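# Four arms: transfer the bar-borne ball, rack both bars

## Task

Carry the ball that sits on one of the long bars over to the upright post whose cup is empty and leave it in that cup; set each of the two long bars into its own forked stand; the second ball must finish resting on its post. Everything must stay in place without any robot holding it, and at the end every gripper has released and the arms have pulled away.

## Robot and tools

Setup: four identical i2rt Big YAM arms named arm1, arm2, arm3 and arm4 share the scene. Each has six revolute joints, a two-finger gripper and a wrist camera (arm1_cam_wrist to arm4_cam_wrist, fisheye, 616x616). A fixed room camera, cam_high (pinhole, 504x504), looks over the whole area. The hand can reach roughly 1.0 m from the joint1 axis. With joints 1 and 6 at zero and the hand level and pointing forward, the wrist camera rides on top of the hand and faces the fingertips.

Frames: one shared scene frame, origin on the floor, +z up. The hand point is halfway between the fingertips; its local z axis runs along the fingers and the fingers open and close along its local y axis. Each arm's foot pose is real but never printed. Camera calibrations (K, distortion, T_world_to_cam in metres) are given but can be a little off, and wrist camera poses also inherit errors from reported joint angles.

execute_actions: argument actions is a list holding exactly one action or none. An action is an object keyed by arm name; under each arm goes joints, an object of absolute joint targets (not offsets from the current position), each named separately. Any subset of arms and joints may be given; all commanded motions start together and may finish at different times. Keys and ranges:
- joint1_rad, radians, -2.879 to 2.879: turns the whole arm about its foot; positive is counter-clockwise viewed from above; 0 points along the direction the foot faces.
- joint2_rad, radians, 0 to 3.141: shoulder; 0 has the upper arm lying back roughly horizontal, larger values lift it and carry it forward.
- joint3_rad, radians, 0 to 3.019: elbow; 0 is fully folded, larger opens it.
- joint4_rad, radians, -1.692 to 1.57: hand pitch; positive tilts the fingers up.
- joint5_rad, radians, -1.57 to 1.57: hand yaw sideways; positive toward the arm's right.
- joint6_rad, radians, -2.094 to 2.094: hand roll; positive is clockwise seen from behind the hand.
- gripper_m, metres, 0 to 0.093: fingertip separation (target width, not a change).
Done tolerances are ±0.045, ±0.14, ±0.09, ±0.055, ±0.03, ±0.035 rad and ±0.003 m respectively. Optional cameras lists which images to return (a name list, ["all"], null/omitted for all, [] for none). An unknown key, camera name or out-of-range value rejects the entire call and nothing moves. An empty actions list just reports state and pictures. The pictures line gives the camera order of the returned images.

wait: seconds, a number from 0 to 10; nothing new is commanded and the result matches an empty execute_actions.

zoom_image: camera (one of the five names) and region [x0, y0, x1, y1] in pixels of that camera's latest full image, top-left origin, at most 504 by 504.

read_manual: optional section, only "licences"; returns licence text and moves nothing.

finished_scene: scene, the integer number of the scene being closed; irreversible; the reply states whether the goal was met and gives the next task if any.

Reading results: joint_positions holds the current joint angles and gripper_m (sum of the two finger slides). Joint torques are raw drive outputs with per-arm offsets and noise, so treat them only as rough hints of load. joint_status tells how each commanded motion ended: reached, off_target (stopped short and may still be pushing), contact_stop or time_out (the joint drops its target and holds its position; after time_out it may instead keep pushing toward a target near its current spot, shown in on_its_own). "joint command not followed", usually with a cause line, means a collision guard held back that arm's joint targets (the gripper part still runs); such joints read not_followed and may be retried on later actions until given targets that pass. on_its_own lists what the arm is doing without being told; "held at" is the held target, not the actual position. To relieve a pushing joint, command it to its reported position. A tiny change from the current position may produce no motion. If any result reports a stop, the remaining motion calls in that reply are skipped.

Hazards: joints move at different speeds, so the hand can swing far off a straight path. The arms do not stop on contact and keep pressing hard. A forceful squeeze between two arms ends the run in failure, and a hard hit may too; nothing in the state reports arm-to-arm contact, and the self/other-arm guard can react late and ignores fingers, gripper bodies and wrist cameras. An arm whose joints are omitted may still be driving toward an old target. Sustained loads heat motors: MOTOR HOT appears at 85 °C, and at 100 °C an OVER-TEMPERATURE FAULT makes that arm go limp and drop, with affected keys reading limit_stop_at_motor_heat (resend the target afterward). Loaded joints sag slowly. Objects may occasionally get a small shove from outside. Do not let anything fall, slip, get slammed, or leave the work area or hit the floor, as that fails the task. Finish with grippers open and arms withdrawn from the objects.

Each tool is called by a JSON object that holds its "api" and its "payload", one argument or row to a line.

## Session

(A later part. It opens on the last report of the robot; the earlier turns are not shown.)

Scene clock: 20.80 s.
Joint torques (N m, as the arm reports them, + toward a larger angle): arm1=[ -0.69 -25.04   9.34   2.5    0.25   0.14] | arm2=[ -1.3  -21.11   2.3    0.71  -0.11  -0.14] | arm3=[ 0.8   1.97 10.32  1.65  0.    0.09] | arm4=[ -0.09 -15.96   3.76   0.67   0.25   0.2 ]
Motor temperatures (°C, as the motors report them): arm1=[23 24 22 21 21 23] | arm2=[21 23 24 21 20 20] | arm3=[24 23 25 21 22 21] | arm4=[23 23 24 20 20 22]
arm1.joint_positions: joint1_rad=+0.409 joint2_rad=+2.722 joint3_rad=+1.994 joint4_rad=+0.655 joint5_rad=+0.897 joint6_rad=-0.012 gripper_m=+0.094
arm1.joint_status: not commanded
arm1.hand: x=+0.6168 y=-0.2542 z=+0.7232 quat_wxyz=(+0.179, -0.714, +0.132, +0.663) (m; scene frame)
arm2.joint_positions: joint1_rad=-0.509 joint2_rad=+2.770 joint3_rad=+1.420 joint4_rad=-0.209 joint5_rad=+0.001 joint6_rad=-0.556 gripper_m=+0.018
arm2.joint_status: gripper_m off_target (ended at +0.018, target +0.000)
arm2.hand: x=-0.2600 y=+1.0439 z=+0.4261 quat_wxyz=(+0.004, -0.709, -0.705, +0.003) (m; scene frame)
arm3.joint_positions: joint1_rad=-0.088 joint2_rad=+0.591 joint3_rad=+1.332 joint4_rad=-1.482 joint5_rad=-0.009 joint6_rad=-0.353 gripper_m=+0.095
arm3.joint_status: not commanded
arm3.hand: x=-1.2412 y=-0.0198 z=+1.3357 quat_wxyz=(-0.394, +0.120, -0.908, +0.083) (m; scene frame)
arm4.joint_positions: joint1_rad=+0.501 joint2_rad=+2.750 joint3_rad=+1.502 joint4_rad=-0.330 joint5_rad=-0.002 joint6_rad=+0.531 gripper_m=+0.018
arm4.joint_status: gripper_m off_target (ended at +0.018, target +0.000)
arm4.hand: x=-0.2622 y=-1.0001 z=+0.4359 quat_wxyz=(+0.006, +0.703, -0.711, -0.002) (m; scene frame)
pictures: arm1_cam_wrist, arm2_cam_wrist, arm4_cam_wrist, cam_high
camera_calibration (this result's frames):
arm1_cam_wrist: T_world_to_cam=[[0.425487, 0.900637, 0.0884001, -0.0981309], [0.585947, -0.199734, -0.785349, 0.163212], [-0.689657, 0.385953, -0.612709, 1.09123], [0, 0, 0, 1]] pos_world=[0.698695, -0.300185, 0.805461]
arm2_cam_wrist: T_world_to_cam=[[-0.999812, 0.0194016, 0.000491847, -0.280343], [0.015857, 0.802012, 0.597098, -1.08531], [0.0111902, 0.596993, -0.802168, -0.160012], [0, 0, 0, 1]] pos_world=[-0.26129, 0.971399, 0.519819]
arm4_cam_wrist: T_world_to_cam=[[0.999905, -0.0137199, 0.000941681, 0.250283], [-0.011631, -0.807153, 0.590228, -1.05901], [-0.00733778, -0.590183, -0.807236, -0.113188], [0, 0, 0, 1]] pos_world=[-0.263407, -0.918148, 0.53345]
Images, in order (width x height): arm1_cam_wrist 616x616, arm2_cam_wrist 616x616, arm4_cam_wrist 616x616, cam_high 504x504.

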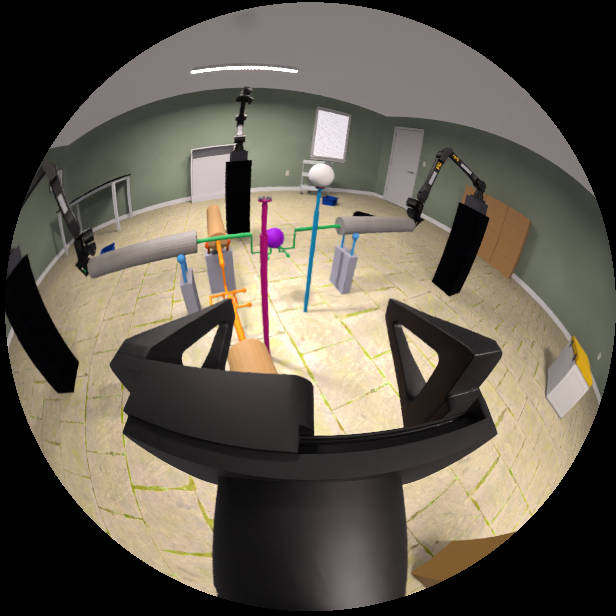

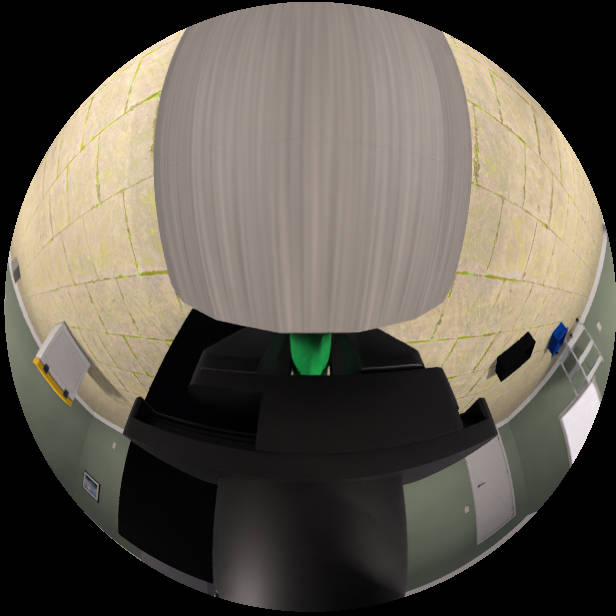

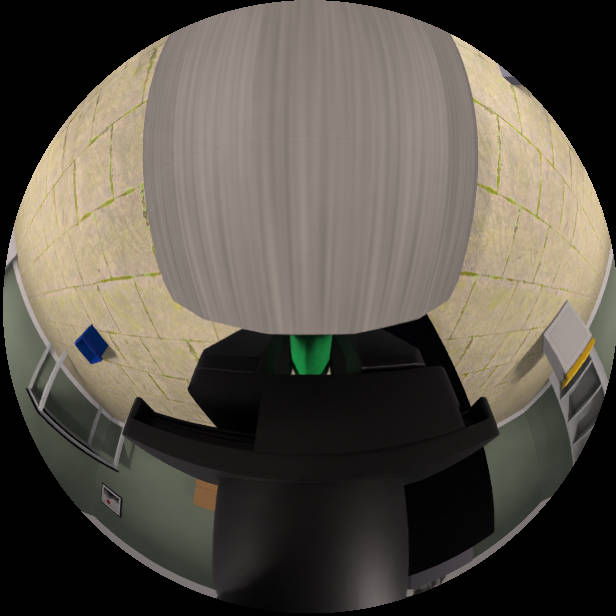

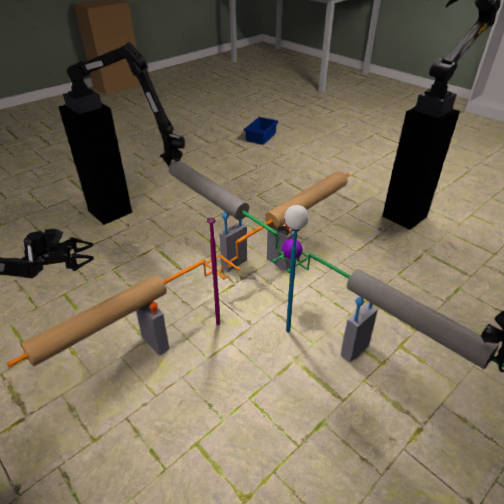

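{"api": "execute_actions", "payload": {
  "actions": [
    {"arm2":{"joints":{"joint1_rad":-0.515,"joint2_rad":2.590,"joint3_rad":1.319,"joint4_rad":-0.251,"joint5_rad":0.0,"joint6_rad":-0.565}},"arm4":{"joints":{"joint1_rad":0.501,"joint2_rad":2.588,"joint3_rad":1.407,"joint4_rad":-0.379,"joint5_rad":0.0,"joint6_rad":0.535}}}
  ],
  "cameras": ["arm1_cam_wrist","cam_high"]
}}

Scene clock: 22.30 s.
Joint torques (N m, as the arm reports them, + toward a larger angle): arm1=[ -0.84 -24.88   9.31   2.5    0.24   0.13] | arm2=[ -0.51 -23.18   2.41   0.01  -0.14  -0.05] | arm3=[ 0.81  2.09 10.31  1.68  0.01  0.08] | arm4=[  0.54 -17.4    3.01   0.49   0.16   0.18]
Motor temperatures (°C, as the motors report them): arm1=[23 24 22 21 21 23] | arm2=[21 23 24 21 20 20] | arm3=[24 23 25 21 22 21] | arm4=[23 23 24 20 20 22]
arm1.joint_positions: joint1_rad=+0.409 joint2_rad=+2.722 joint3_rad=+1.994 joint4_rad=+0.655 joint5_rad=+0.897 joint6_rad=-0.012 gripper_m=+0.094
arm1.joint_status: not commanded
arm1.hand: x=+0.6168 y=-0.2542 z=+0.7232 quat_wxyz=(+0.179, -0.714, +0.132, +0.663) (m; scene frame)
arm2.joint_positions: joint1_rad=-0.509 joint2_rad=+2.629 joint3_rad=+1.314 joint4_rad=-0.242 joint5_rad=+0.002 joint6_rad=-0.555 gripper_m=+0.018
arm2.joint_status: all done
arm2.hand: x=-0.2594 y=+1.0439 z=+0.4816 quat_wxyz=(+0.004, -0.709, -0.705, +0.004) (m; scene frame)
arm3.joint_positions: joint1_rad=-0.088 joint2_rad=+0.591 joint3_rad=+1.332 joint4_rad=-1.482 joint5_rad=-0.009 joint6_rad=-0.353 gripper_m=+0.095
arm3.joint_status: not commanded
arm3.hand: x=-1.2412 y=-0.0198 z=+1.3357 quat_wxyz=(-0.394, +0.120, -0.908, +0.083) (m; scene frame)
arm4.joint_positions: joint1_rad=+0.499 joint2_rad=+2.612 joint3_rad=+1.408 joint4_rad=-0.377 joint5_rad=+0.000 joint6_rad=+0.528 gripper_m=+0.018
arm4.joint_status: all done
arm4.hand: x=-0.2603 y=-0.9995 z=+0.4924 quat_wxyz=(+0.005, +0.704, -0.711, -0.001) (m; scene frame)
pictures: arm1_cam_wrist, cam_high
camera_calibration (this result's frames):
arm1_cam_wrist: T_world_to_cam=[[0.425487, 0.900637, 0.0884001, -0.0981309], [0.585947, -0.199734, -0.785349, 0.163212], [-0.689657, 0.385953, -0.612709, 1.09123], [0, 0, 0, 1]] pos_world=[0.698695, -0.300185, 0.805461]
Images, in order (width x height): arm1_cam_wrist 616x616, cam_high 504x504.

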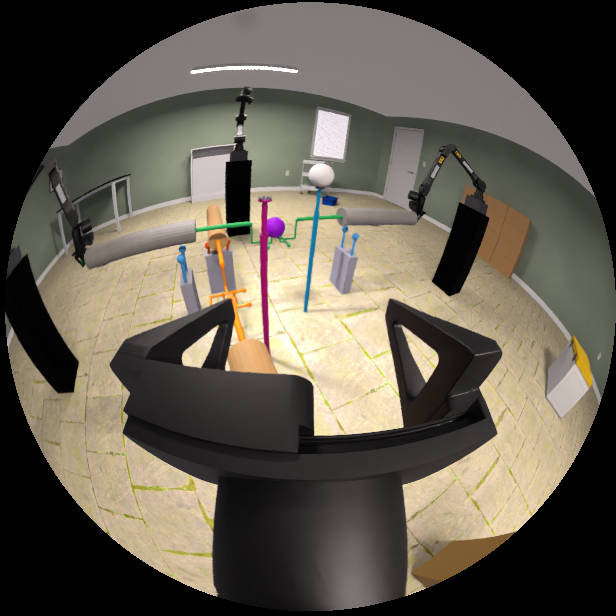

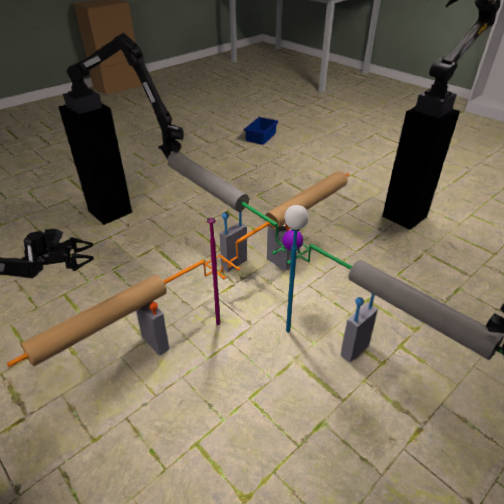

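{"api": "execute_actions", "payload": {
  "actions": [
    {"arm2":{"joints":{"joint1_rad":-0.451,"joint2_rad":2.343,"joint3_rad":1.313,"joint4_rad":-0.497,"joint5_rad":0.0,"joint6_rad":-0.499}},"arm4":{"joints":{"joint1_rad":0.560,"joint2_rad":2.260,"joint3_rad":1.140,"joint4_rad":-0.440,"joint5_rad":0.0,"joint6_rad":0.598}}}
  ],
  "cameras": ["arm1_cam_wrist","cam_high"]
}}

Scene clock: 24.33 s.
Joint torques (N m, as the arm reports them, + toward a larger angle): arm1=[ -0.76 -25.     9.3    2.52   0.24   0.14] | arm2=[ -1.06 -22.77   4.49   0.21  -0.12  -0.06] | arm3=[ 0.93  2.02 10.27  1.7   0.    0.07] | arm4=[ -0.25 -14.73   3.84   0.37   0.19   0.07]
Motor temperatures (°C, as the motors report them): arm1=[23 24 22 21 21 23] | arm2=[21 24 24 21 20 20] | arm3=[24 23 25 21 22 21] | arm4=[23 23 24 20 20 22]
arm1.joint_positions: joint1_rad=+0.409 joint2_rad=+2.722 joint3_rad=+1.994 joint4_rad=+0.655 joint5_rad=+0.897 joint6_rad=-0.012 gripper_m=+0.094
arm1.joint_status: not commanded
arm1.hand: x=+0.6168 y=-0.2542 z=+0.7232 quat_wxyz=(+0.179, -0.714, +0.132, +0.663) (m; scene frame)
arm2.joint_positions: joint1_rad=-0.448 joint2_rad=+2.374 joint3_rad=+1.304 joint4_rad=-0.492 joint5_rad=+0.002 joint6_rad=-0.489 gripper_m=+0.018
arm2.joint_status: all done
arm2.hand: x=-0.2540 y=+0.9906 z=+0.6033 quat_wxyz=(+0.005, -0.711, -0.703, +0.002) (m; scene frame)
arm3.joint_positions: joint1_rad=-0.088 joint2_rad=+0.591 joint3_rad=+1.332 joint4_rad=-1.482 joint5_rad=-0.009 joint6_rad=-0.353 gripper_m=+0.095
arm3.joint_status: not commanded
arm3.hand: x=-1.2412 y=-0.0198 z=+1.3357 quat_wxyz=(-0.394, +0.120, -0.908, +0.083) (m; scene frame)
arm4.joint_positions: joint1_rad=+0.563 joint2_rad=+2.279 joint3_rad=+1.135 joint4_rad=-0.438 joint5_rad=-0.001 joint6_rad=+0.599 gripper_m=+0.018
arm4.joint_status: all done
arm4.hand: x=-0.2638 y=-1.0521 z=+0.6120 quat_wxyz=(+0.006, +0.701, -0.713, -0.001) (m; scene frame)
pictures: arm1_cam_wrist, cam_high
camera_calibration (this result's frames):
arm1_cam_wrist: T_world_to_cam=[[0.425487, 0.900637, 0.0884001, -0.0981309], [0.585947, -0.199734, -0.785349, 0.163212], [-0.689657, 0.385953, -0.612709, 1.09123], [0, 0, 0, 1]] pos_world=[0.698695, -0.300185, 0.805461]
Images, in order (width x height): arm1_cam_wrist 616x616, cam_high 504x504.

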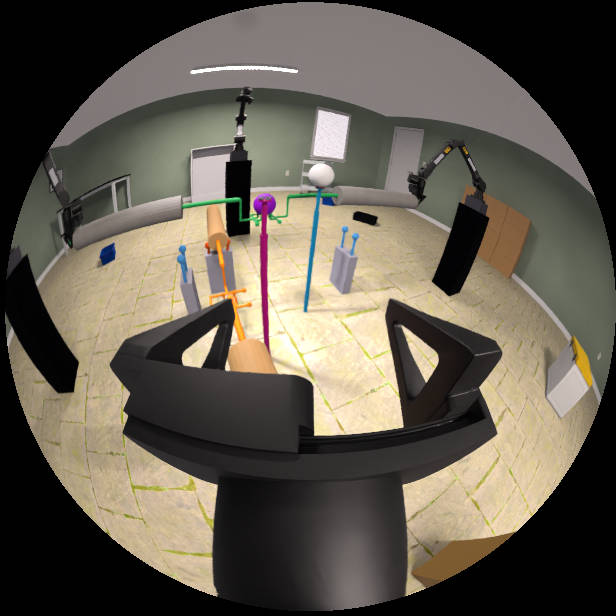

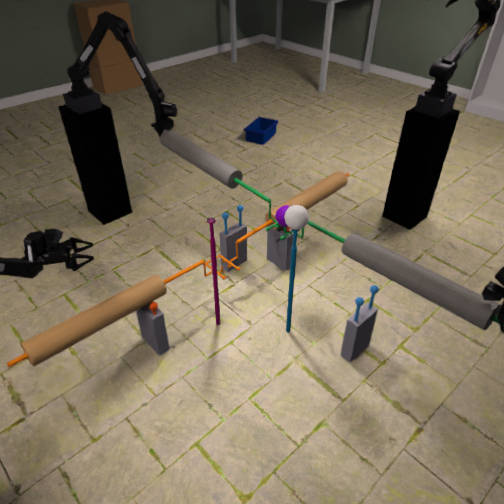

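{"api": "execute_actions", "payload": {
  "actions": [
    {"arm2":{"joints":{"joint1_rad":-0.421,"joint2_rad":2.148,"joint3_rad":1.421,"joint4_rad":-0.796,"joint5_rad":0.0,"joint6_rad":-0.470}},"arm4":{"joints":{"joint1_rad":0.619,"joint2_rad":1.904,"joint3_rad":0.985,"joint4_rad":-0.643,"joint5_rad":0.0,"joint6_rad":0.650}}}
  ],
  "cameras": ["arm1_cam_wrist"]
}}

Scene clock: 26.37 s.
Joint torques (N m, as the arm reports them, + toward a larger angle): arm1=[ -0.86 -25.04   9.35   2.48   0.24   0.13] | arm2=[ -1.22 -21.97   8.21  -0.35  -0.03  -0.07] | arm3=[ 0.76  2.07 10.3   1.65  0.02  0.08] | arm4=[  0.74 -12.55   4.69   0.59   0.21   0.13]
Motor temperatures (°C, as the motors report them): arm1=[23 25 22 21 21 23] | arm2=[21 24 24 21 20 20] | arm3=[24 23 25 21 22 21] | arm4=[23 23 24 20 20 22]
arm1.joint_positions: joint1_rad=+0.409 joint2_rad=+2.722 joint3_rad=+1.994 joint4_rad=+0.655 joint5_rad=+0.897 joint6_rad=-0.012 gripper_m=+0.094
arm1.joint_status: not commanded
arm1.hand: x=+0.6168 y=-0.2542 z=+0.7232 quat_wxyz=(+0.179, -0.714, +0.132, +0.663) (m; scene frame)
arm2.joint_positions: joint1_rad=-0.416 joint2_rad=+2.169 joint3_rad=+1.381 joint4_rad=-0.777 joint5_rad=+0.000 joint6_rad=-0.458 gripper_m=+0.018
arm2.joint_status: all done
arm2.hand: x=-0.2544 y=+0.9498 z=+0.7278 quat_wxyz=(+0.004, -0.711, -0.703, +0.000) (m; scene frame)
arm3.joint_positions: joint1_rad=-0.088 joint2_rad=+0.591 joint3_rad=+1.332 joint4_rad=-1.482 joint5_rad=-0.009 joint6_rad=-0.353 gripper_m=+0.095
arm3.joint_status: not commanded
arm3.hand: x=-1.2412 y=-0.0198 z=+1.3357 quat_wxyz=(-0.394, +0.120, -0.908, +0.083) (m; scene frame)
arm4.joint_positions: joint1_rad=+0.614 joint2_rad=+1.919 joint3_rad=+0.989 joint4_rad=-0.645 joint5_rad=-0.002 joint6_rad=+0.648 gripper_m=+0.018
arm4.joint_status: all done
arm4.hand: x=-0.2626 y=-1.0932 z=+0.7428 quat_wxyz=(+0.005, +0.702, -0.712, -0.004) (m; scene frame)
pictures: arm1_cam_wrist
camera_calibration (this result's frames):
arm1_cam_wrist: T_world_to_cam=[[0.425487, 0.900637, 0.0884001, -0.0981309], [0.585947, -0.199734, -0.785349, 0.163212], [-0.689657, 0.385953, -0.612709, 1.09123], [0, 0, 0, 1]] pos_world=[0.698695, -0.300185, 0.805461]
Images, in order (width x height): arm1_cam_wrist 616x616.

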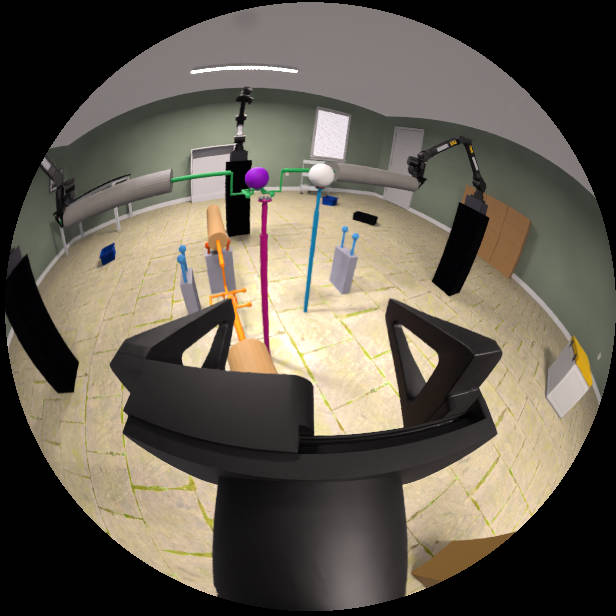

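{"api": "execute_actions", "payload": {
  "actions": [
    {"arm2":{"joints":{"joint1_rad":-0.389,"joint2_rad":2.065,"joint3_rad":1.678,"joint4_rad":-1.115,"joint5_rad":0.0,"joint6_rad":-0.440}},"arm4":{"joints":{"joint1_rad":0.700,"joint2_rad":1.586,"joint3_rad":0.949,"joint4_rad":-0.930,"joint5_rad":0.0,"joint6_rad":0.727}}}
  ],
  "cameras": ["arm1_cam_wrist","arm3_cam_wrist","cam_high"]
}}

Scene clock: 27.73 s.
Joint torques (N m, as the arm reports them, + toward a larger angle): arm1=[ -0.74 -24.78   9.33   2.48   0.24   0.13] | arm2=[ -0.73 -24.09  10.61  -0.72   0.06  -0.06] | arm3=[ 0.82  2.16 10.31  1.7   0.    0.09] | arm4=[  0.42 -10.08   6.43   0.48   0.26   0.07]
Motor temperatures (°C, as the motors report them): arm1=[23 25 22 21 21 23] | arm2=[21 24 24 21 20 20] | arm3=[24 23 25 21 22 21] | arm4=[23 23 24 20 20 22]
arm1.joint_positions: joint1_rad=+0.409 joint2_rad=+2.722 joint3_rad=+1.994 joint4_rad=+0.655 joint5_rad=+0.897 joint6_rad=-0.012 gripper_m=+0.094
arm1.joint_status: not commanded
arm1.hand: x=+0.6168 y=-0.2542 z=+0.7232 quat_wxyz=(+0.179, -0.714, +0.132, +0.663) (m; scene frame)
arm2.joint_positions: joint1_rad=-0.388 joint2_rad=+2.098 joint3_rad=+1.624 joint4_rad=-1.085 joint5_rad=-0.003 joint6_rad=-0.429 gripper_m=+0.018
arm2.joint_status: all done
arm2.hand: x=-0.2612 y=+0.8947 z=+0.8419 quat_wxyz=(+0.001, -0.711, -0.703, +0.002) (m; scene frame)
arm3.joint_positions: joint1_rad=-0.088 joint2_rad=+0.591 joint3_rad=+1.332 joint4_rad=-1.482 joint5_rad=-0.009 joint6_rad=-0.353 gripper_m=+0.095
arm3.joint_status: not commanded
arm3.hand: x=-1.2412 y=-0.0198 z=+1.3357 quat_wxyz=(-0.394, +0.120, -0.908, +0.083) (m; scene frame)
arm4.joint_positions: joint1_rad=+0.699 joint2_rad=+1.601 joint3_rad=+0.949 joint4_rad=-0.931 joint5_rad=-0.002 joint6_rad=+0.732 gripper_m=+0.018
arm4.joint_status: all done
arm4.hand: x=-0.2634 y=-1.1475 z=+0.8607 quat_wxyz=(+0.005, +0.702, -0.712, +0.001) (m; scene frame)
pictures: arm1_cam_wrist, arm3_cam_wrist, cam_high
camera_calibration (this result's frames):
arm1_cam_wrist: T_world_to_cam=[[0.425487, 0.900637, 0.0884001, -0.0981309], [0.585947, -0.199734, -0.785349, 0.163212], [-0.689657, 0.385953, -0.612709, 1.09123], [0, 0, 0, 1]] pos_world=[0.698695, -0.300185, 0.805461]
Images, in order (width x height): arm1_cam_wrist 616x616, arm3_cam_wrist 616x616, cam_high 504x504.

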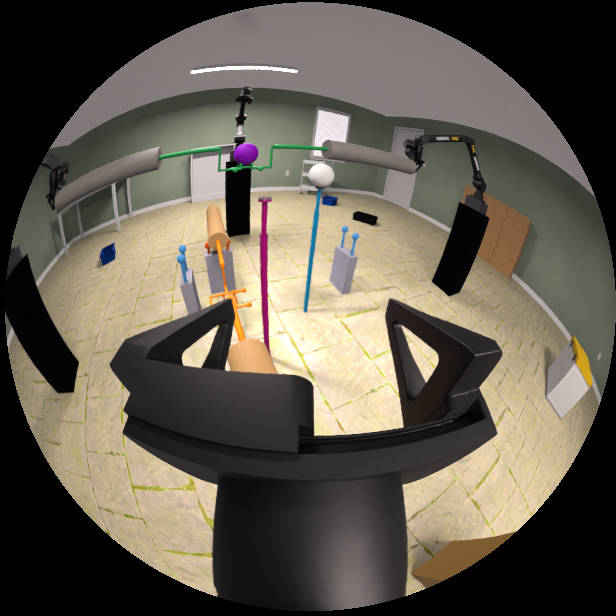

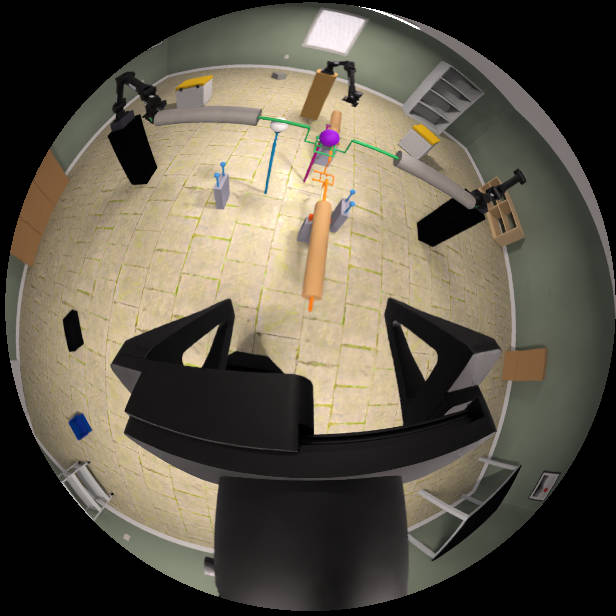

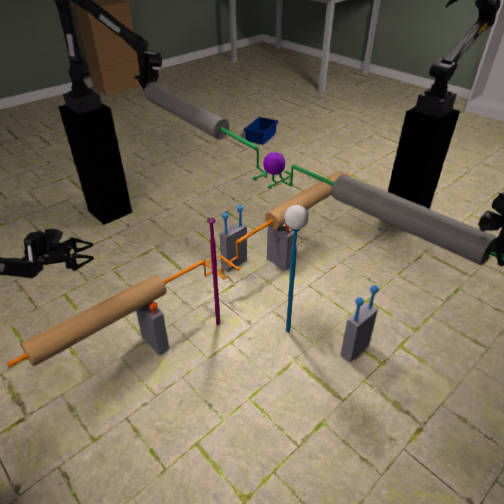

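{"api": "zoom_image", "payload": {
  "camera": "arm1_cam_wrist",
  "region": [200, 120, 360, 220]
}}

{"api": "zoom_image", "payload": {
  "camera": "cam_high",
  "region": [200, 120, 360, 240]
}}

Region (200, 120, 360, 220) of arm1_cam_wrist's 616x616 image, scaled by 3.150, with more detail than that image has; it fills the top 315 rows of this view, and the rest is white.

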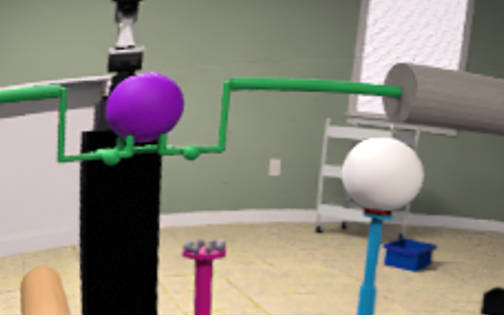

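Region (200, 120, 360, 240) of cam_high's 504x504 image, scaled by 3.150, with more detail than that image has; it fills the top 378 rows of this view, and the rest is white.

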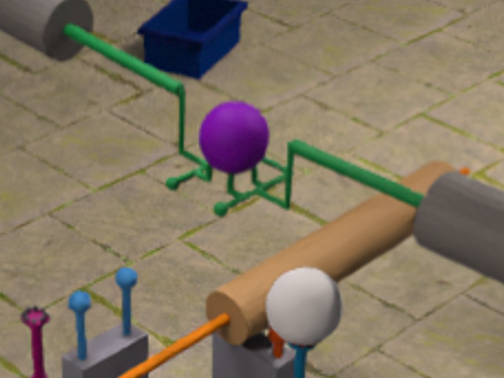

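{"api": "execute_actions", "payload": {
  "actions": [
    {"arm2":{"joints":{"joint1_rad":-0.179,"joint2_rad":1.957,"joint3_rad":1.505,"joint4_rad":-1.032,"joint5_rad":0.0,"joint6_rad":-0.230}},"arm4":{"joints":{"joint1_rad":0.397,"joint2_rad":1.407,"joint3_rad":0.756,"joint4_rad":-0.907,"joint5_rad":0.0,"joint6_rad":0.424}}}
  ],
  "cameras": ["arm1_cam_wrist","cam_high"]
}}

Scene clock: 30.53 s.
Joint torques (N m, as the arm reports them, + toward a larger angle): arm1=[ -0.83 -24.93   9.36   2.5    0.24   0.14] | arm2=[ -1.35 -25.27   8.5    0.51   0.03  -0.14] | arm3=[ 1.01  2.09 10.33  1.64  0.01  0.09] | arm4=[ 0.72 -7.48  7.41  0.51 -0.28  0.07]
Motor temperatures (°C, as the motors report them): arm1=[23 25 22 21 21 23] | arm2=[21 24 25 21 20 20] | arm3=[24 23 25 21 22 21] | arm4=[23 23 24 20 20 22]
arm1.joint_positions: joint1_rad=+0.409 joint2_rad=+2.722 joint3_rad=+1.994 joint4_rad=+0.655 joint5_rad=+0.897 joint6_rad=-0.012 gripper_m=+0.094
arm1.joint_status: not commanded
arm1.hand: x=+0.6168 y=-0.2542 z=+0.7232 quat_wxyz=(+0.179, -0.714, +0.132, +0.663) (m; scene frame)
arm2.joint_positions: joint1_rad=-0.172 joint2_rad=+2.012 joint3_rad=+1.479 joint4_rad=-1.036 joint5_rad=-0.002 joint6_rad=-0.215 gripper_m=+0.018
arm2.joint_status: all done
arm2.hand: x=-0.1276 y=+0.8901 z=+0.8418 quat_wxyz=(+0.004, -0.710, -0.704, -0.003) (m; scene frame)
arm3.joint_positions: joint1_rad=-0.088 joint2_rad=+0.591 joint3_rad=+1.332 joint4_rad=-1.482 joint5_rad=-0.009 joint6_rad=-0.353 gripper_m=+0.095
arm3.joint_status: not commanded
arm3.hand: x=-1.2412 y=-0.0198 z=+1.3357 quat_wxyz=(-0.394, +0.120, -0.908, +0.083) (m; scene frame)
arm4.joint_positions: joint1_rad=+0.393 joint2_rad=+1.427 joint3_rad=+0.738 joint4_rad=-0.907 joint5_rad=+0.010 joint6_rad=+0.427 gripper_m=+0.018
arm4.joint_status: all done
arm4.hand: x=-0.1271 y=-1.1530 z=+0.8559 quat_wxyz=(+0.004, +0.702, -0.712, +0.008) (m; scene frame)
pictures: arm1_cam_wrist, cam_high
camera_calibration (this result's frames):
arm1_cam_wrist: T_world_to_cam=[[0.425487, 0.900637, 0.0884001, -0.0981309], [0.585947, -0.199734, -0.785349, 0.163212], [-0.689657, 0.385953, -0.612709, 1.09123], [0, 0, 0, 1]] pos_world=[0.698695, -0.300185, 0.805461]
Images, in order (width x height): arm1_cam_wrist 616x616, cam_high 504x504.

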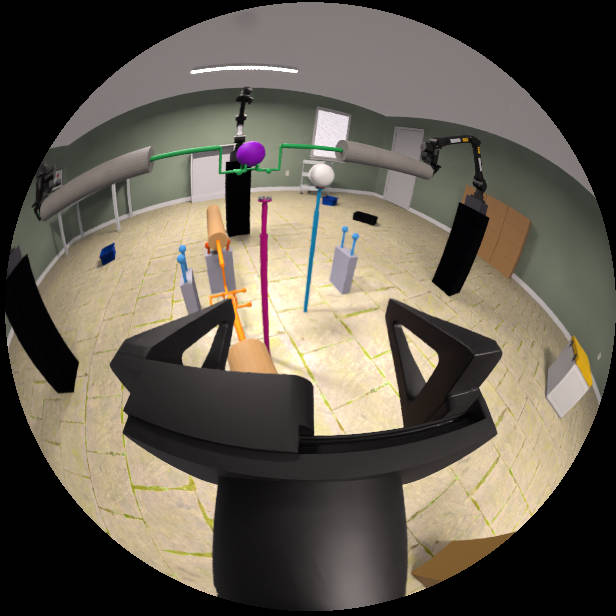

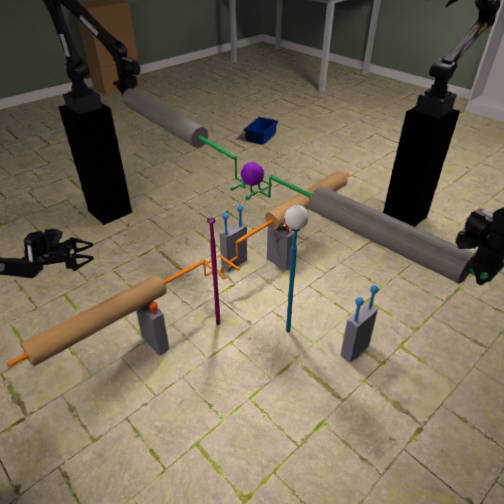

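{"api": "execute_actions", "payload": {
  "actions": [
    {"arm2":{"joints":{"joint1_rad":0.047,"joint2_rad":1.907,"joint3_rad":1.443,"joint4_rad":-1.012,"joint5_rad":0.0,"joint6_rad":0.003}},"arm4":{"joints":{"joint1_rad":-0.004,"joint2_rad":1.316,"joint3_rad":0.686,"joint4_rad":-0.912,"joint5_rad":0.0,"joint6_rad":0.02}}}
  ],
  "cameras": ["arm1_cam_wrist","cam_high"]
}}

Scene clock: 32.30 s.
Joint torques (N m, as the arm reports them, + toward a larger angle): arm1=[ -0.85 -24.9    9.35   2.51   0.25   0.14] | arm2=[ -1.13 -24.15   8.52   0.37  -0.1   -0.12] | arm3=[ 0.93  2.12 10.31  1.65  0.    0.09] | arm4=[ 0.56 -6.85  6.95  0.67 -0.3   0.01]
Motor temperatures (°C, as the motors report them): arm1=[23 25 23 21 21 23] | arm2=[21 24 25 21 20 20] | arm3=[24 23 25 21 22 21] | arm4=[23 23 25 20 21 22]
arm1.joint_positions: joint1_rad=+0.409 joint2_rad=+2.722 joint3_rad=+1.994 joint4_rad=+0.655 joint5_rad=+0.897 joint6_rad=-0.012 gripper_m=+0.094
arm1.joint_status: not commanded
arm1.hand: x=+0.6168 y=-0.2542 z=+0.7232 quat_wxyz=(+0.179, -0.714, +0.132, +0.663) (m; scene frame)
arm2.joint_positions: joint1_rad=+0.056 joint2_rad=+1.964 joint3_rad=+1.415 joint4_rad=-1.012 joint5_rad=+0.002 joint6_rad=+0.017 gripper_m=+0.018
arm2.joint_status: all done
arm2.hand: x=+0.0016 y=+0.8920 z=+0.8467 quat_wxyz=(+0.002, -0.711, -0.703, +0.001) (m; scene frame)
arm3.joint_positions: joint1_rad=-0.088 joint2_rad=+0.591 joint3_rad=+1.332 joint4_rad=-1.482 joint5_rad=-0.009 joint6_rad=-0.353 gripper_m=+0.095
arm3.joint_status: not commanded
arm3.hand: x=-1.2412 y=-0.0198 z=+1.3357 quat_wxyz=(-0.394, +0.120, -0.908, +0.083) (m; scene frame)
arm4.joint_positions: joint1_rad=-0.006 joint2_rad=+1.342 joint3_rad=+0.675 joint4_rad=-0.916 joint5_rad=+0.009 joint6_rad=+0.030 gripper_m=+0.018
arm4.joint_status: all done
arm4.hand: x=-0.0014 y=-1.1506 z=+0.8606 quat_wxyz=(+0.004, +0.701, -0.713, +0.002) (m; scene frame)
pictures: arm1_cam_wrist, cam_high
camera_calibration (this result's frames):
arm1_cam_wrist: T_world_to_cam=[[0.425487, 0.900637, 0.0884001, -0.0981309], [0.585947, -0.199734, -0.785349, 0.163212], [-0.689657, 0.385953, -0.612709, 1.09123], [0, 0, 0, 1]] pos_world=[0.698695, -0.300185, 0.805461]
Images, in order (width x height): arm1_cam_wrist 616x616, cam_high 504x504.

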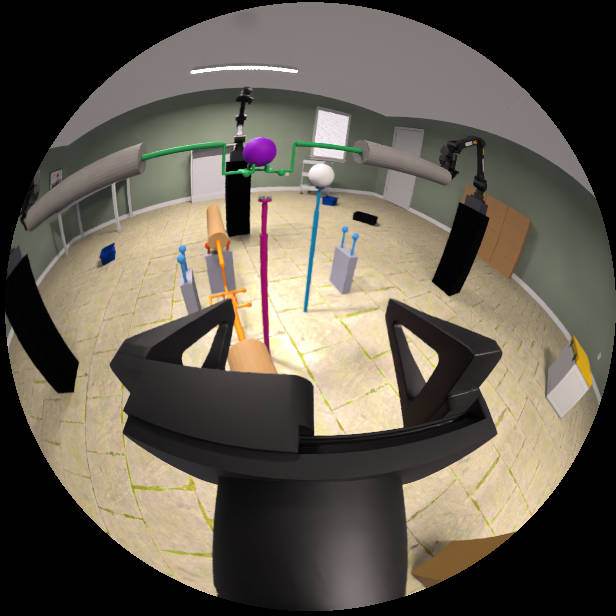

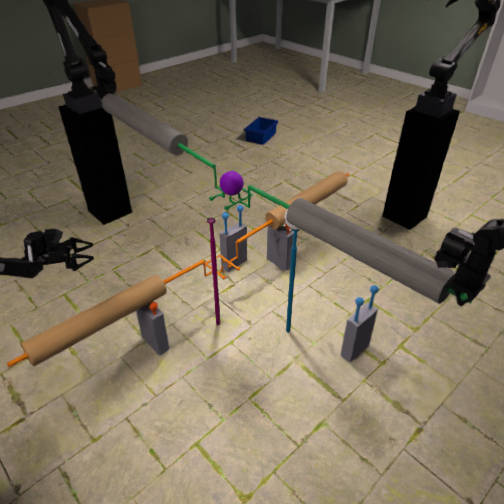

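{"api": "zoom_image", "payload": {
  "camera": "arm1_cam_wrist",
  "region": [210, 120, 350, 250]
}}

{"api": "zoom_image", "payload": {
  "camera": "cam_high",
  "region": [180, 150, 300, 250]
}}

Region (210, 120, 350, 250) of arm1_cam_wrist's 616x616 image, scaled by 3.600, with more detail than that image has; it fills the top 468 rows of this view, and the rest is white.

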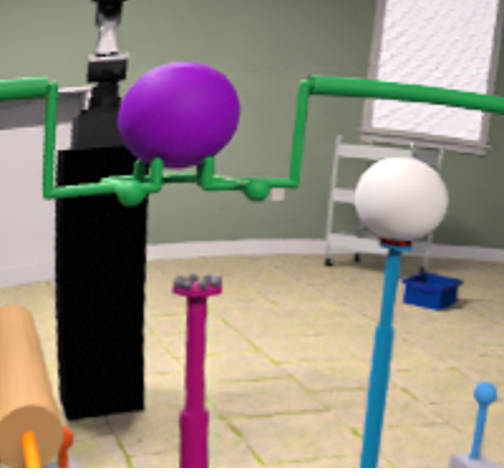

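Region (180, 150, 300, 250) of cam_high's 504x504 image, scaled by 4.200, with more detail than that image has.

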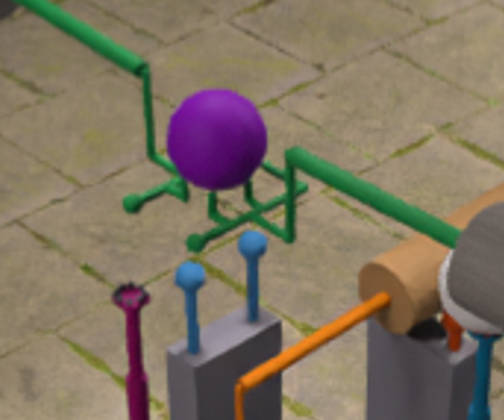

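{"api": "execute_actions", "payload": {
  "actions": [
    {"arm2":{"joints":{"joint1_rad":0.253,"joint2_rad":2.027,"joint3_rad":1.513,"joint4_rad":-0.965,"joint5_rad":0.0,"joint6_rad":0.210}},"arm4":{"joints":{"joint1_rad":-0.402,"joint2_rad":1.435,"joint3_rad":0.671,"joint4_rad":-0.780,"joint5_rad":0.0,"joint6_rad":-0.378}}}
  ],
  "cameras": ["arm1_cam_wrist","arm3_cam_wrist","cam_high"]
}}

{"api": "zoom_image", "payload": {
  "camera": "arm1_cam_wrist",
  "region": [210, 120, 350, 250]
}}

{"api": "zoom_image", "payload": {
  "camera": "cam_high",
  "region": [160, 160, 280, 280]
}}

Scene clock: 36.13 s.
Joint torques (N m, as the arm reports them, + toward a larger angle): arm1=[ -0.83 -25.01   9.32   2.47   0.23   0.14] | arm2=[ -1.43 -24.71   9.5   -0.05  -0.14  -0.1 ] | arm3=[ 0.79  2.09 10.31  1.67  0.01  0.09] | arm4=[ 0.24 -7.54  6.67  0.33 -0.34 -0.03]
Motor temperatures (°C, as the motors report them): arm1=[23 25 23 21 21 23] | arm2=[21 25 25 21 20 20] | arm3=[24 23 25 21 22 21] | arm4=[23 23 25 20 21 22]
arm1.joint_positions: joint1_rad=+0.409 joint2_rad=+2.722 joint3_rad=+1.994 joint4_rad=+0.655 joint5_rad=+0.897 joint6_rad=-0.012 gripper_m=+0.094
arm1.joint_status: not commanded
arm1.hand: x=+0.6168 y=-0.2542 z=+0.7232 quat_wxyz=(+0.179, -0.714, +0.132, +0.663) (m; scene frame)
arm2.joint_positions: joint1_rad=+0.259 joint2_rad=+2.077 joint3_rad=+1.467 joint4_rad=-0.953 joint5_rad=+0.004 joint6_rad=+0.221 gripper_m=+0.018
arm2.joint_status: all done
arm2.hand: x=+0.1176 y=+0.8826 z=+0.8016 quat_wxyz=(+0.003, -0.712, -0.702, +0.001) (m; scene frame)
arm3.joint_positions: joint1_rad=-0.088 joint2_rad=+0.591 joint3_rad=+1.332 joint4_rad=-1.482 joint5_rad=-0.009 joint6_rad=-0.353 gripper_m=+0.095
arm3.joint_status: not commanded
arm3.hand: x=-1.2412 y=-0.0198 z=+1.3357 quat_wxyz=(-0.394, +0.120, -0.908, +0.083) (m; scene frame)
arm4.joint_positions: joint1_rad=-0.400 joint2_rad=+1.455 joint3_rad=+0.654 joint4_rad=-0.773 joint5_rad=+0.009 joint6_rad=-0.364 gripper_m=+0.018
arm4.joint_status: all done
arm4.hand: x=+0.1174 y=-1.1623 z=+0.8207 quat_wxyz=(+0.004, +0.701, -0.713, -0.001) (m; scene frame)
pictures: arm1_cam_wrist, arm3_cam_wrist, cam_high
camera_calibration (this result's frames):
arm1_cam_wrist: T_world_to_cam=[[0.425487, 0.900637, 0.0884001, -0.0981309], [0.585947, -0.199734, -0.785349, 0.163212], [-0.689657, 0.385953, -0.612709, 1.09123], [0, 0, 0, 1]] pos_world=[0.698695, -0.300185, 0.805461]
Images, in order (width x height): arm1_cam_wrist 616x616, arm3_cam_wrist 616x616, cam_high 504x504.

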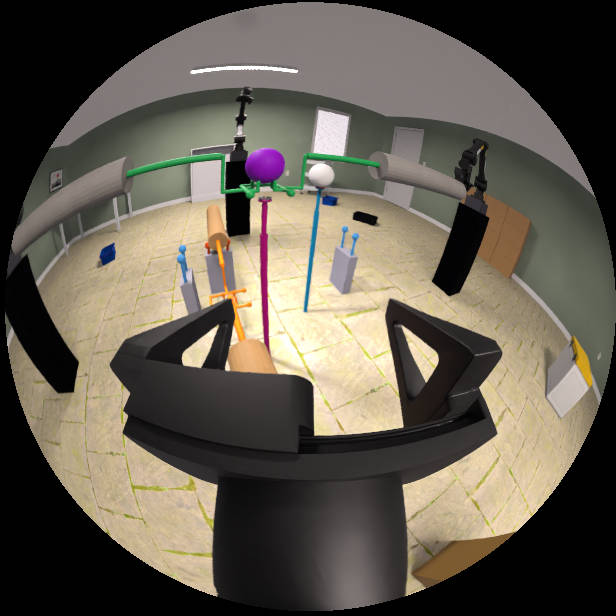

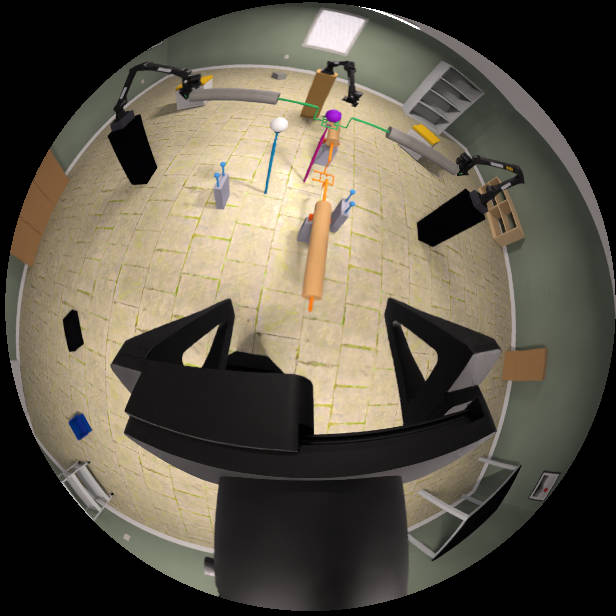

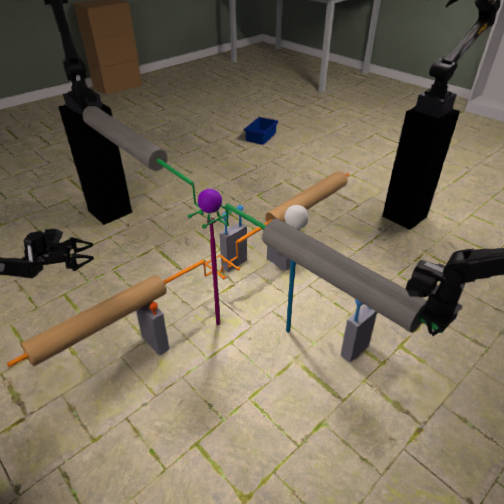

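Region (210, 120, 350, 250) of arm1_cam_wrist's 616x616 image, scaled by 3.600, with more detail than that image has; it fills the top 468 rows of this view, and the rest is white.

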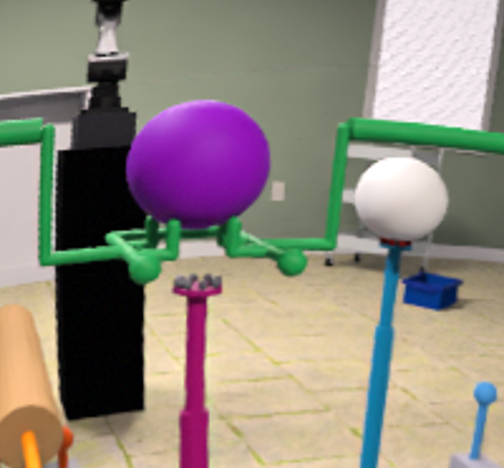

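Region (160, 160, 280, 280) of cam_high's 504x504 image, scaled by 4.200, with more detail than that image has.

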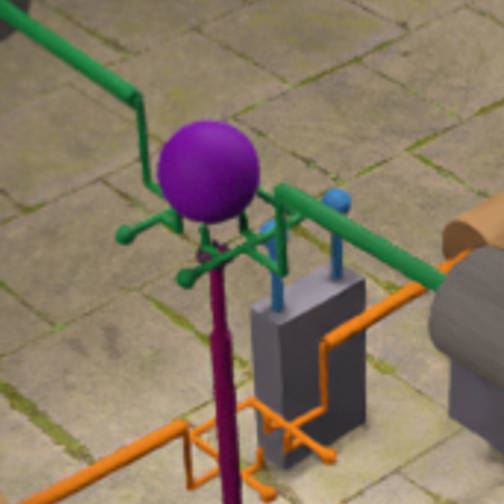

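{"api": "execute_actions", "payload": {
  "actions": [
    {"arm2":{"joints":{"joint1_rad":0.253,"joint2_rad":2.081,"joint3_rad":1.474,"joint4_rad":-0.872,"joint5_rad":0.0,"joint6_rad":0.212}},"arm4":{"joints":{"joint1_rad":-0.402,"joint2_rad":1.561,"joint3_rad":0.628,"joint4_rad":-0.603,"joint5_rad":0.0,"joint6_rad":-0.372}}}
  ],
  "cameras": ["arm1_cam_wrist","cam_high"]
}}

{"api": "zoom_image", "payload": {
  "camera": "arm1_cam_wrist",
  "region": [210, 140, 330, 250]
}}

{"api": "zoom_image", "payload": {
  "camera": "cam_high",
  "region": [170, 180, 260, 270]
}}

Scene clock: 38.33 s.
Joint torques (N m, as the arm reports them, + toward a larger angle): arm1=[ -0.77 -24.95   9.35   2.52   0.24   0.14] | arm2=[ -1.13 -25.02   7.64   1.04  -0.16  -0.04] | arm3=[ 0.76  2.   10.3   1.67  0.    0.09] | arm4=[ 0.25 -8.17  4.68  1.02 -0.3   0.03]
Motor temperatures (°C, as the motors report them): arm1=[23 26 23 21 21 23] | arm2=[21 25 26 21 20 20] | arm3=[24 23 26 21 22 21] | arm4=[23 23 25 20 21 22]
arm1.joint_positions: joint1_rad=+0.409 joint2_rad=+2.722 joint3_rad=+1.994 joint4_rad=+0.655 joint5_rad=+0.897 joint6_rad=-0.012 gripper_m=+0.094
arm1.joint_status: not commanded
arm1.hand: x=+0.6168 y=-0.2542 z=+0.7232 quat_wxyz=(+0.179, -0.714, +0.132, +0.663) (m; scene frame)
arm2.joint_positions: joint1_rad=+0.259 joint2_rad=+2.131 joint3_rad=+1.449 joint4_rad=-0.890 joint5_rad=+0.004 joint6_rad=+0.221 gripper_m=+0.018
arm2.joint_status: all done
arm2.hand: x=+0.1169 y=+0.8860 z=+0.7660 quat_wxyz=(+0.007, -0.712, -0.702, -0.001) (m; scene frame)
arm3.joint_positions: joint1_rad=-0.088 joint2_rad=+0.591 joint3_rad=+1.332 joint4_rad=-1.482 joint5_rad=-0.009 joint6_rad=-0.353 gripper_m=+0.095
arm3.joint_status: not commanded
arm3.hand: x=-1.2412 y=-0.0198 z=+1.3357 quat_wxyz=(-0.394, +0.120, -0.908, +0.083) (m; scene frame)
arm4.joint_positions: joint1_rad=-0.400 joint2_rad=+1.583 joint3_rad=+0.626 joint4_rad=-0.616 joint5_rad=+0.009 joint6_rad=-0.364 gripper_m=+0.018
arm4.joint_status: all done
arm4.hand: x=+0.1180 y=-1.1592 z=+0.7766 quat_wxyz=(+0.003, +0.701, -0.713, -0.001) (m; scene frame)
pictures: arm1_cam_wrist, cam_high
camera_calibration (this result's frames):
arm1_cam_wrist: T_world_to_cam=[[0.425487, 0.900637, 0.0884001, -0.0981309], [0.585947, -0.199734, -0.785349, 0.163212], [-0.689657, 0.385953, -0.612709, 1.09123], [0, 0, 0, 1]] pos_world=[0.698695, -0.300185, 0.805461]
Images, in order (width x height): arm1_cam_wrist 616x616, cam_high 504x504.

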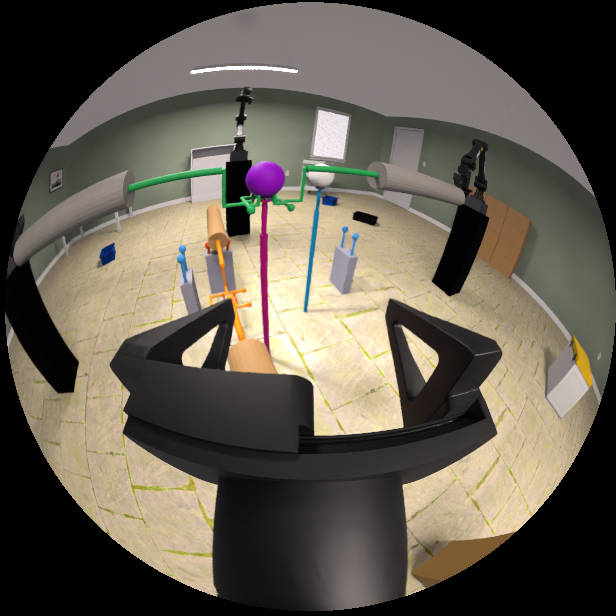

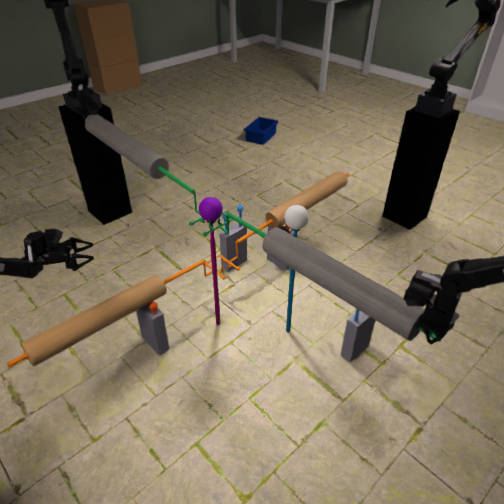

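Region (210, 140, 330, 250) of arm1_cam_wrist's 616x616 image, scaled by 4.200, with more detail than that image has; it fills the top 462 rows of this view, and the rest is white.

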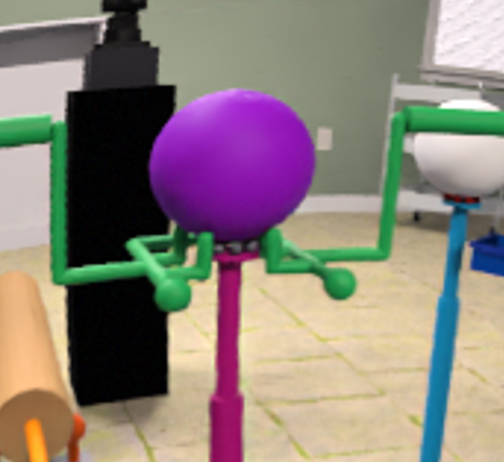

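Region (170, 180, 260, 270) of cam_high's 504x504 image, scaled by 5.600, with more detail than that image has.

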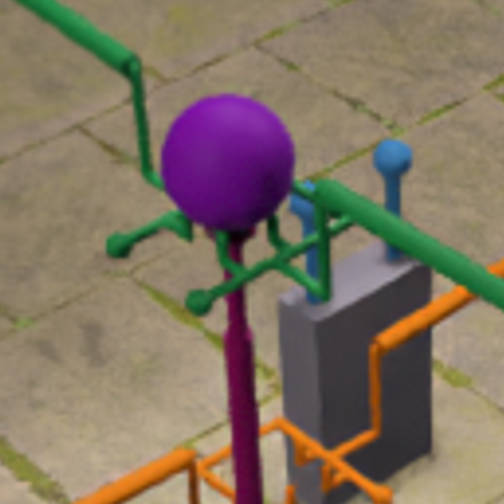

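{"api": "execute_actions", "payload": {
  "actions": [
    {"arm2":{"joints":{"joint2_rad":2.117,"joint3_rad":1.461,"joint4_rad":-0.816}},"arm4":{"joints":{"joint2_rad":1.631,"joint3_rad":0.612,"joint4_rad":-0.516}}}
  ],
  "cameras": ["arm1_cam_wrist","cam_high"]
}}

{"api": "zoom_image", "payload": {
  "camera": "arm1_cam_wrist",
  "region": [210, 140, 330, 250]
}}

{"api": "zoom_image", "payload": {
  "camera": "cam_high",
  "region": [170, 180, 260, 270]
}}

Scene clock: 39.57 s.
Joint torques (N m, as the arm reports them, + toward a larger angle): arm1=[ -0.79 -24.93   9.34   2.5    0.23   0.13] | arm2=[ -1.02 -23.24   7.49   1.68  -0.14  -0.04] | arm3=[ 0.88  1.87 10.34  1.68  0.01  0.09] | arm4=[ 0.25 -7.93  4.27  1.23 -0.33  0.03]
Motor temperatures (°C, as the motors report them): arm1=[23 26 23 21 21 23] | arm2=[21 25 26 21 20 20] | arm3=[24 23 26 21 22 21] | arm4=[23 23 25 20 21 22]
arm1.joint_positions: joint1_rad=+0.409 joint2_rad=+2.722 joint3_rad=+1.994 joint4_rad=+0.655 joint5_rad=+0.897 joint6_rad=-0.012 gripper_m=+0.094
arm1.joint_status: not commanded
arm1.hand: x=+0.6168 y=-0.2542 z=+0.7232 quat_wxyz=(+0.179, -0.714, +0.132, +0.663) (m; scene frame)
arm2.joint_positions: joint1_rad=+0.259 joint2_rad=+2.152 joint3_rad=+1.440 joint4_rad=-0.850 joint5_rad=+0.004 joint6_rad=+0.221 gripper_m=+0.018
arm2.joint_status: all done
arm2.hand: x=+0.1170 y=+0.8854 z=+0.7514 quat_wxyz=(+0.003, -0.712, -0.702, +0.001) (m; scene frame)
arm3.joint_positions: joint1_rad=-0.088 joint2_rad=+0.591 joint3_rad=+1.332 joint4_rad=-1.482 joint5_rad=-0.009 joint6_rad=-0.353 gripper_m=+0.095
arm3.joint_status: not commanded
arm3.hand: x=-1.2412 y=-0.0198 z=+1.3357 quat_wxyz=(-0.394, +0.120, -0.908, +0.083) (m; scene frame)
arm4.joint_positions: joint1_rad=-0.400 joint2_rad=+1.642 joint3_rad=+0.610 joint4_rad=-0.534 joint5_rad=+0.009 joint6_rad=-0.364 gripper_m=+0.018
arm4.joint_status: all done
arm4.hand: x=+0.1177 y=-1.1595 z=+0.7559 quat_wxyz=(+0.000, +0.701, -0.713, -0.002) (m; scene frame)
pictures: arm1_cam_wrist, cam_high
camera_calibration (this result's frames):
arm1_cam_wrist: T_world_to_cam=[[0.425487, 0.900637, 0.0884001, -0.0981309], [0.585947, -0.199734, -0.785349, 0.163212], [-0.689657, 0.385953, -0.612709, 1.09123], [0, 0, 0, 1]] pos_world=[0.698695, -0.300185, 0.805461]
Images, in order (width x height): arm1_cam_wrist 616x616, cam_high 504x504.

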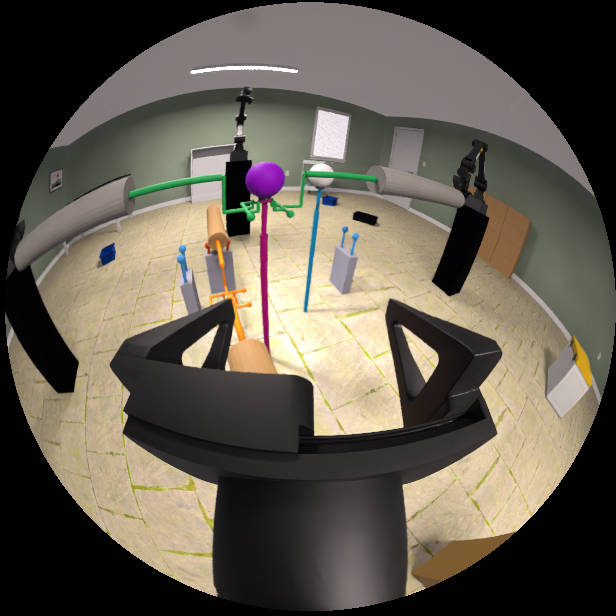

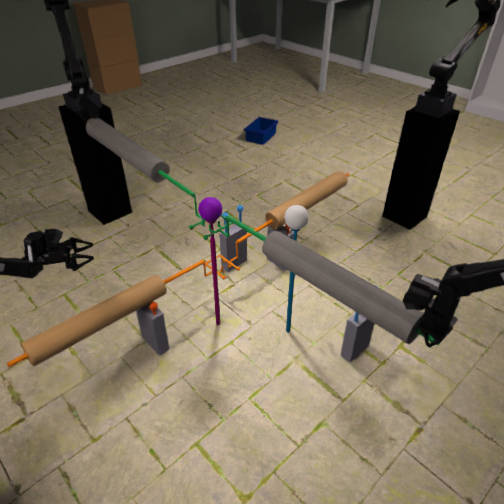

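Region (210, 140, 330, 250) of arm1_cam_wrist's 616x616 image, scaled by 4.200, with more detail than that image has; it fills the top 462 rows of this view, and the rest is white.

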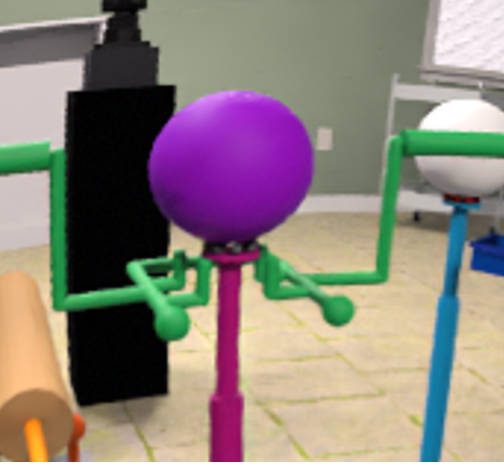

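Region (170, 180, 260, 270) of cam_high's 504x504 image, scaled by 5.600, with more detail than that image has.

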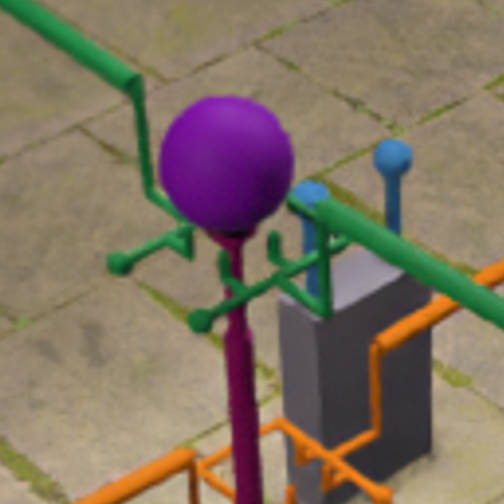

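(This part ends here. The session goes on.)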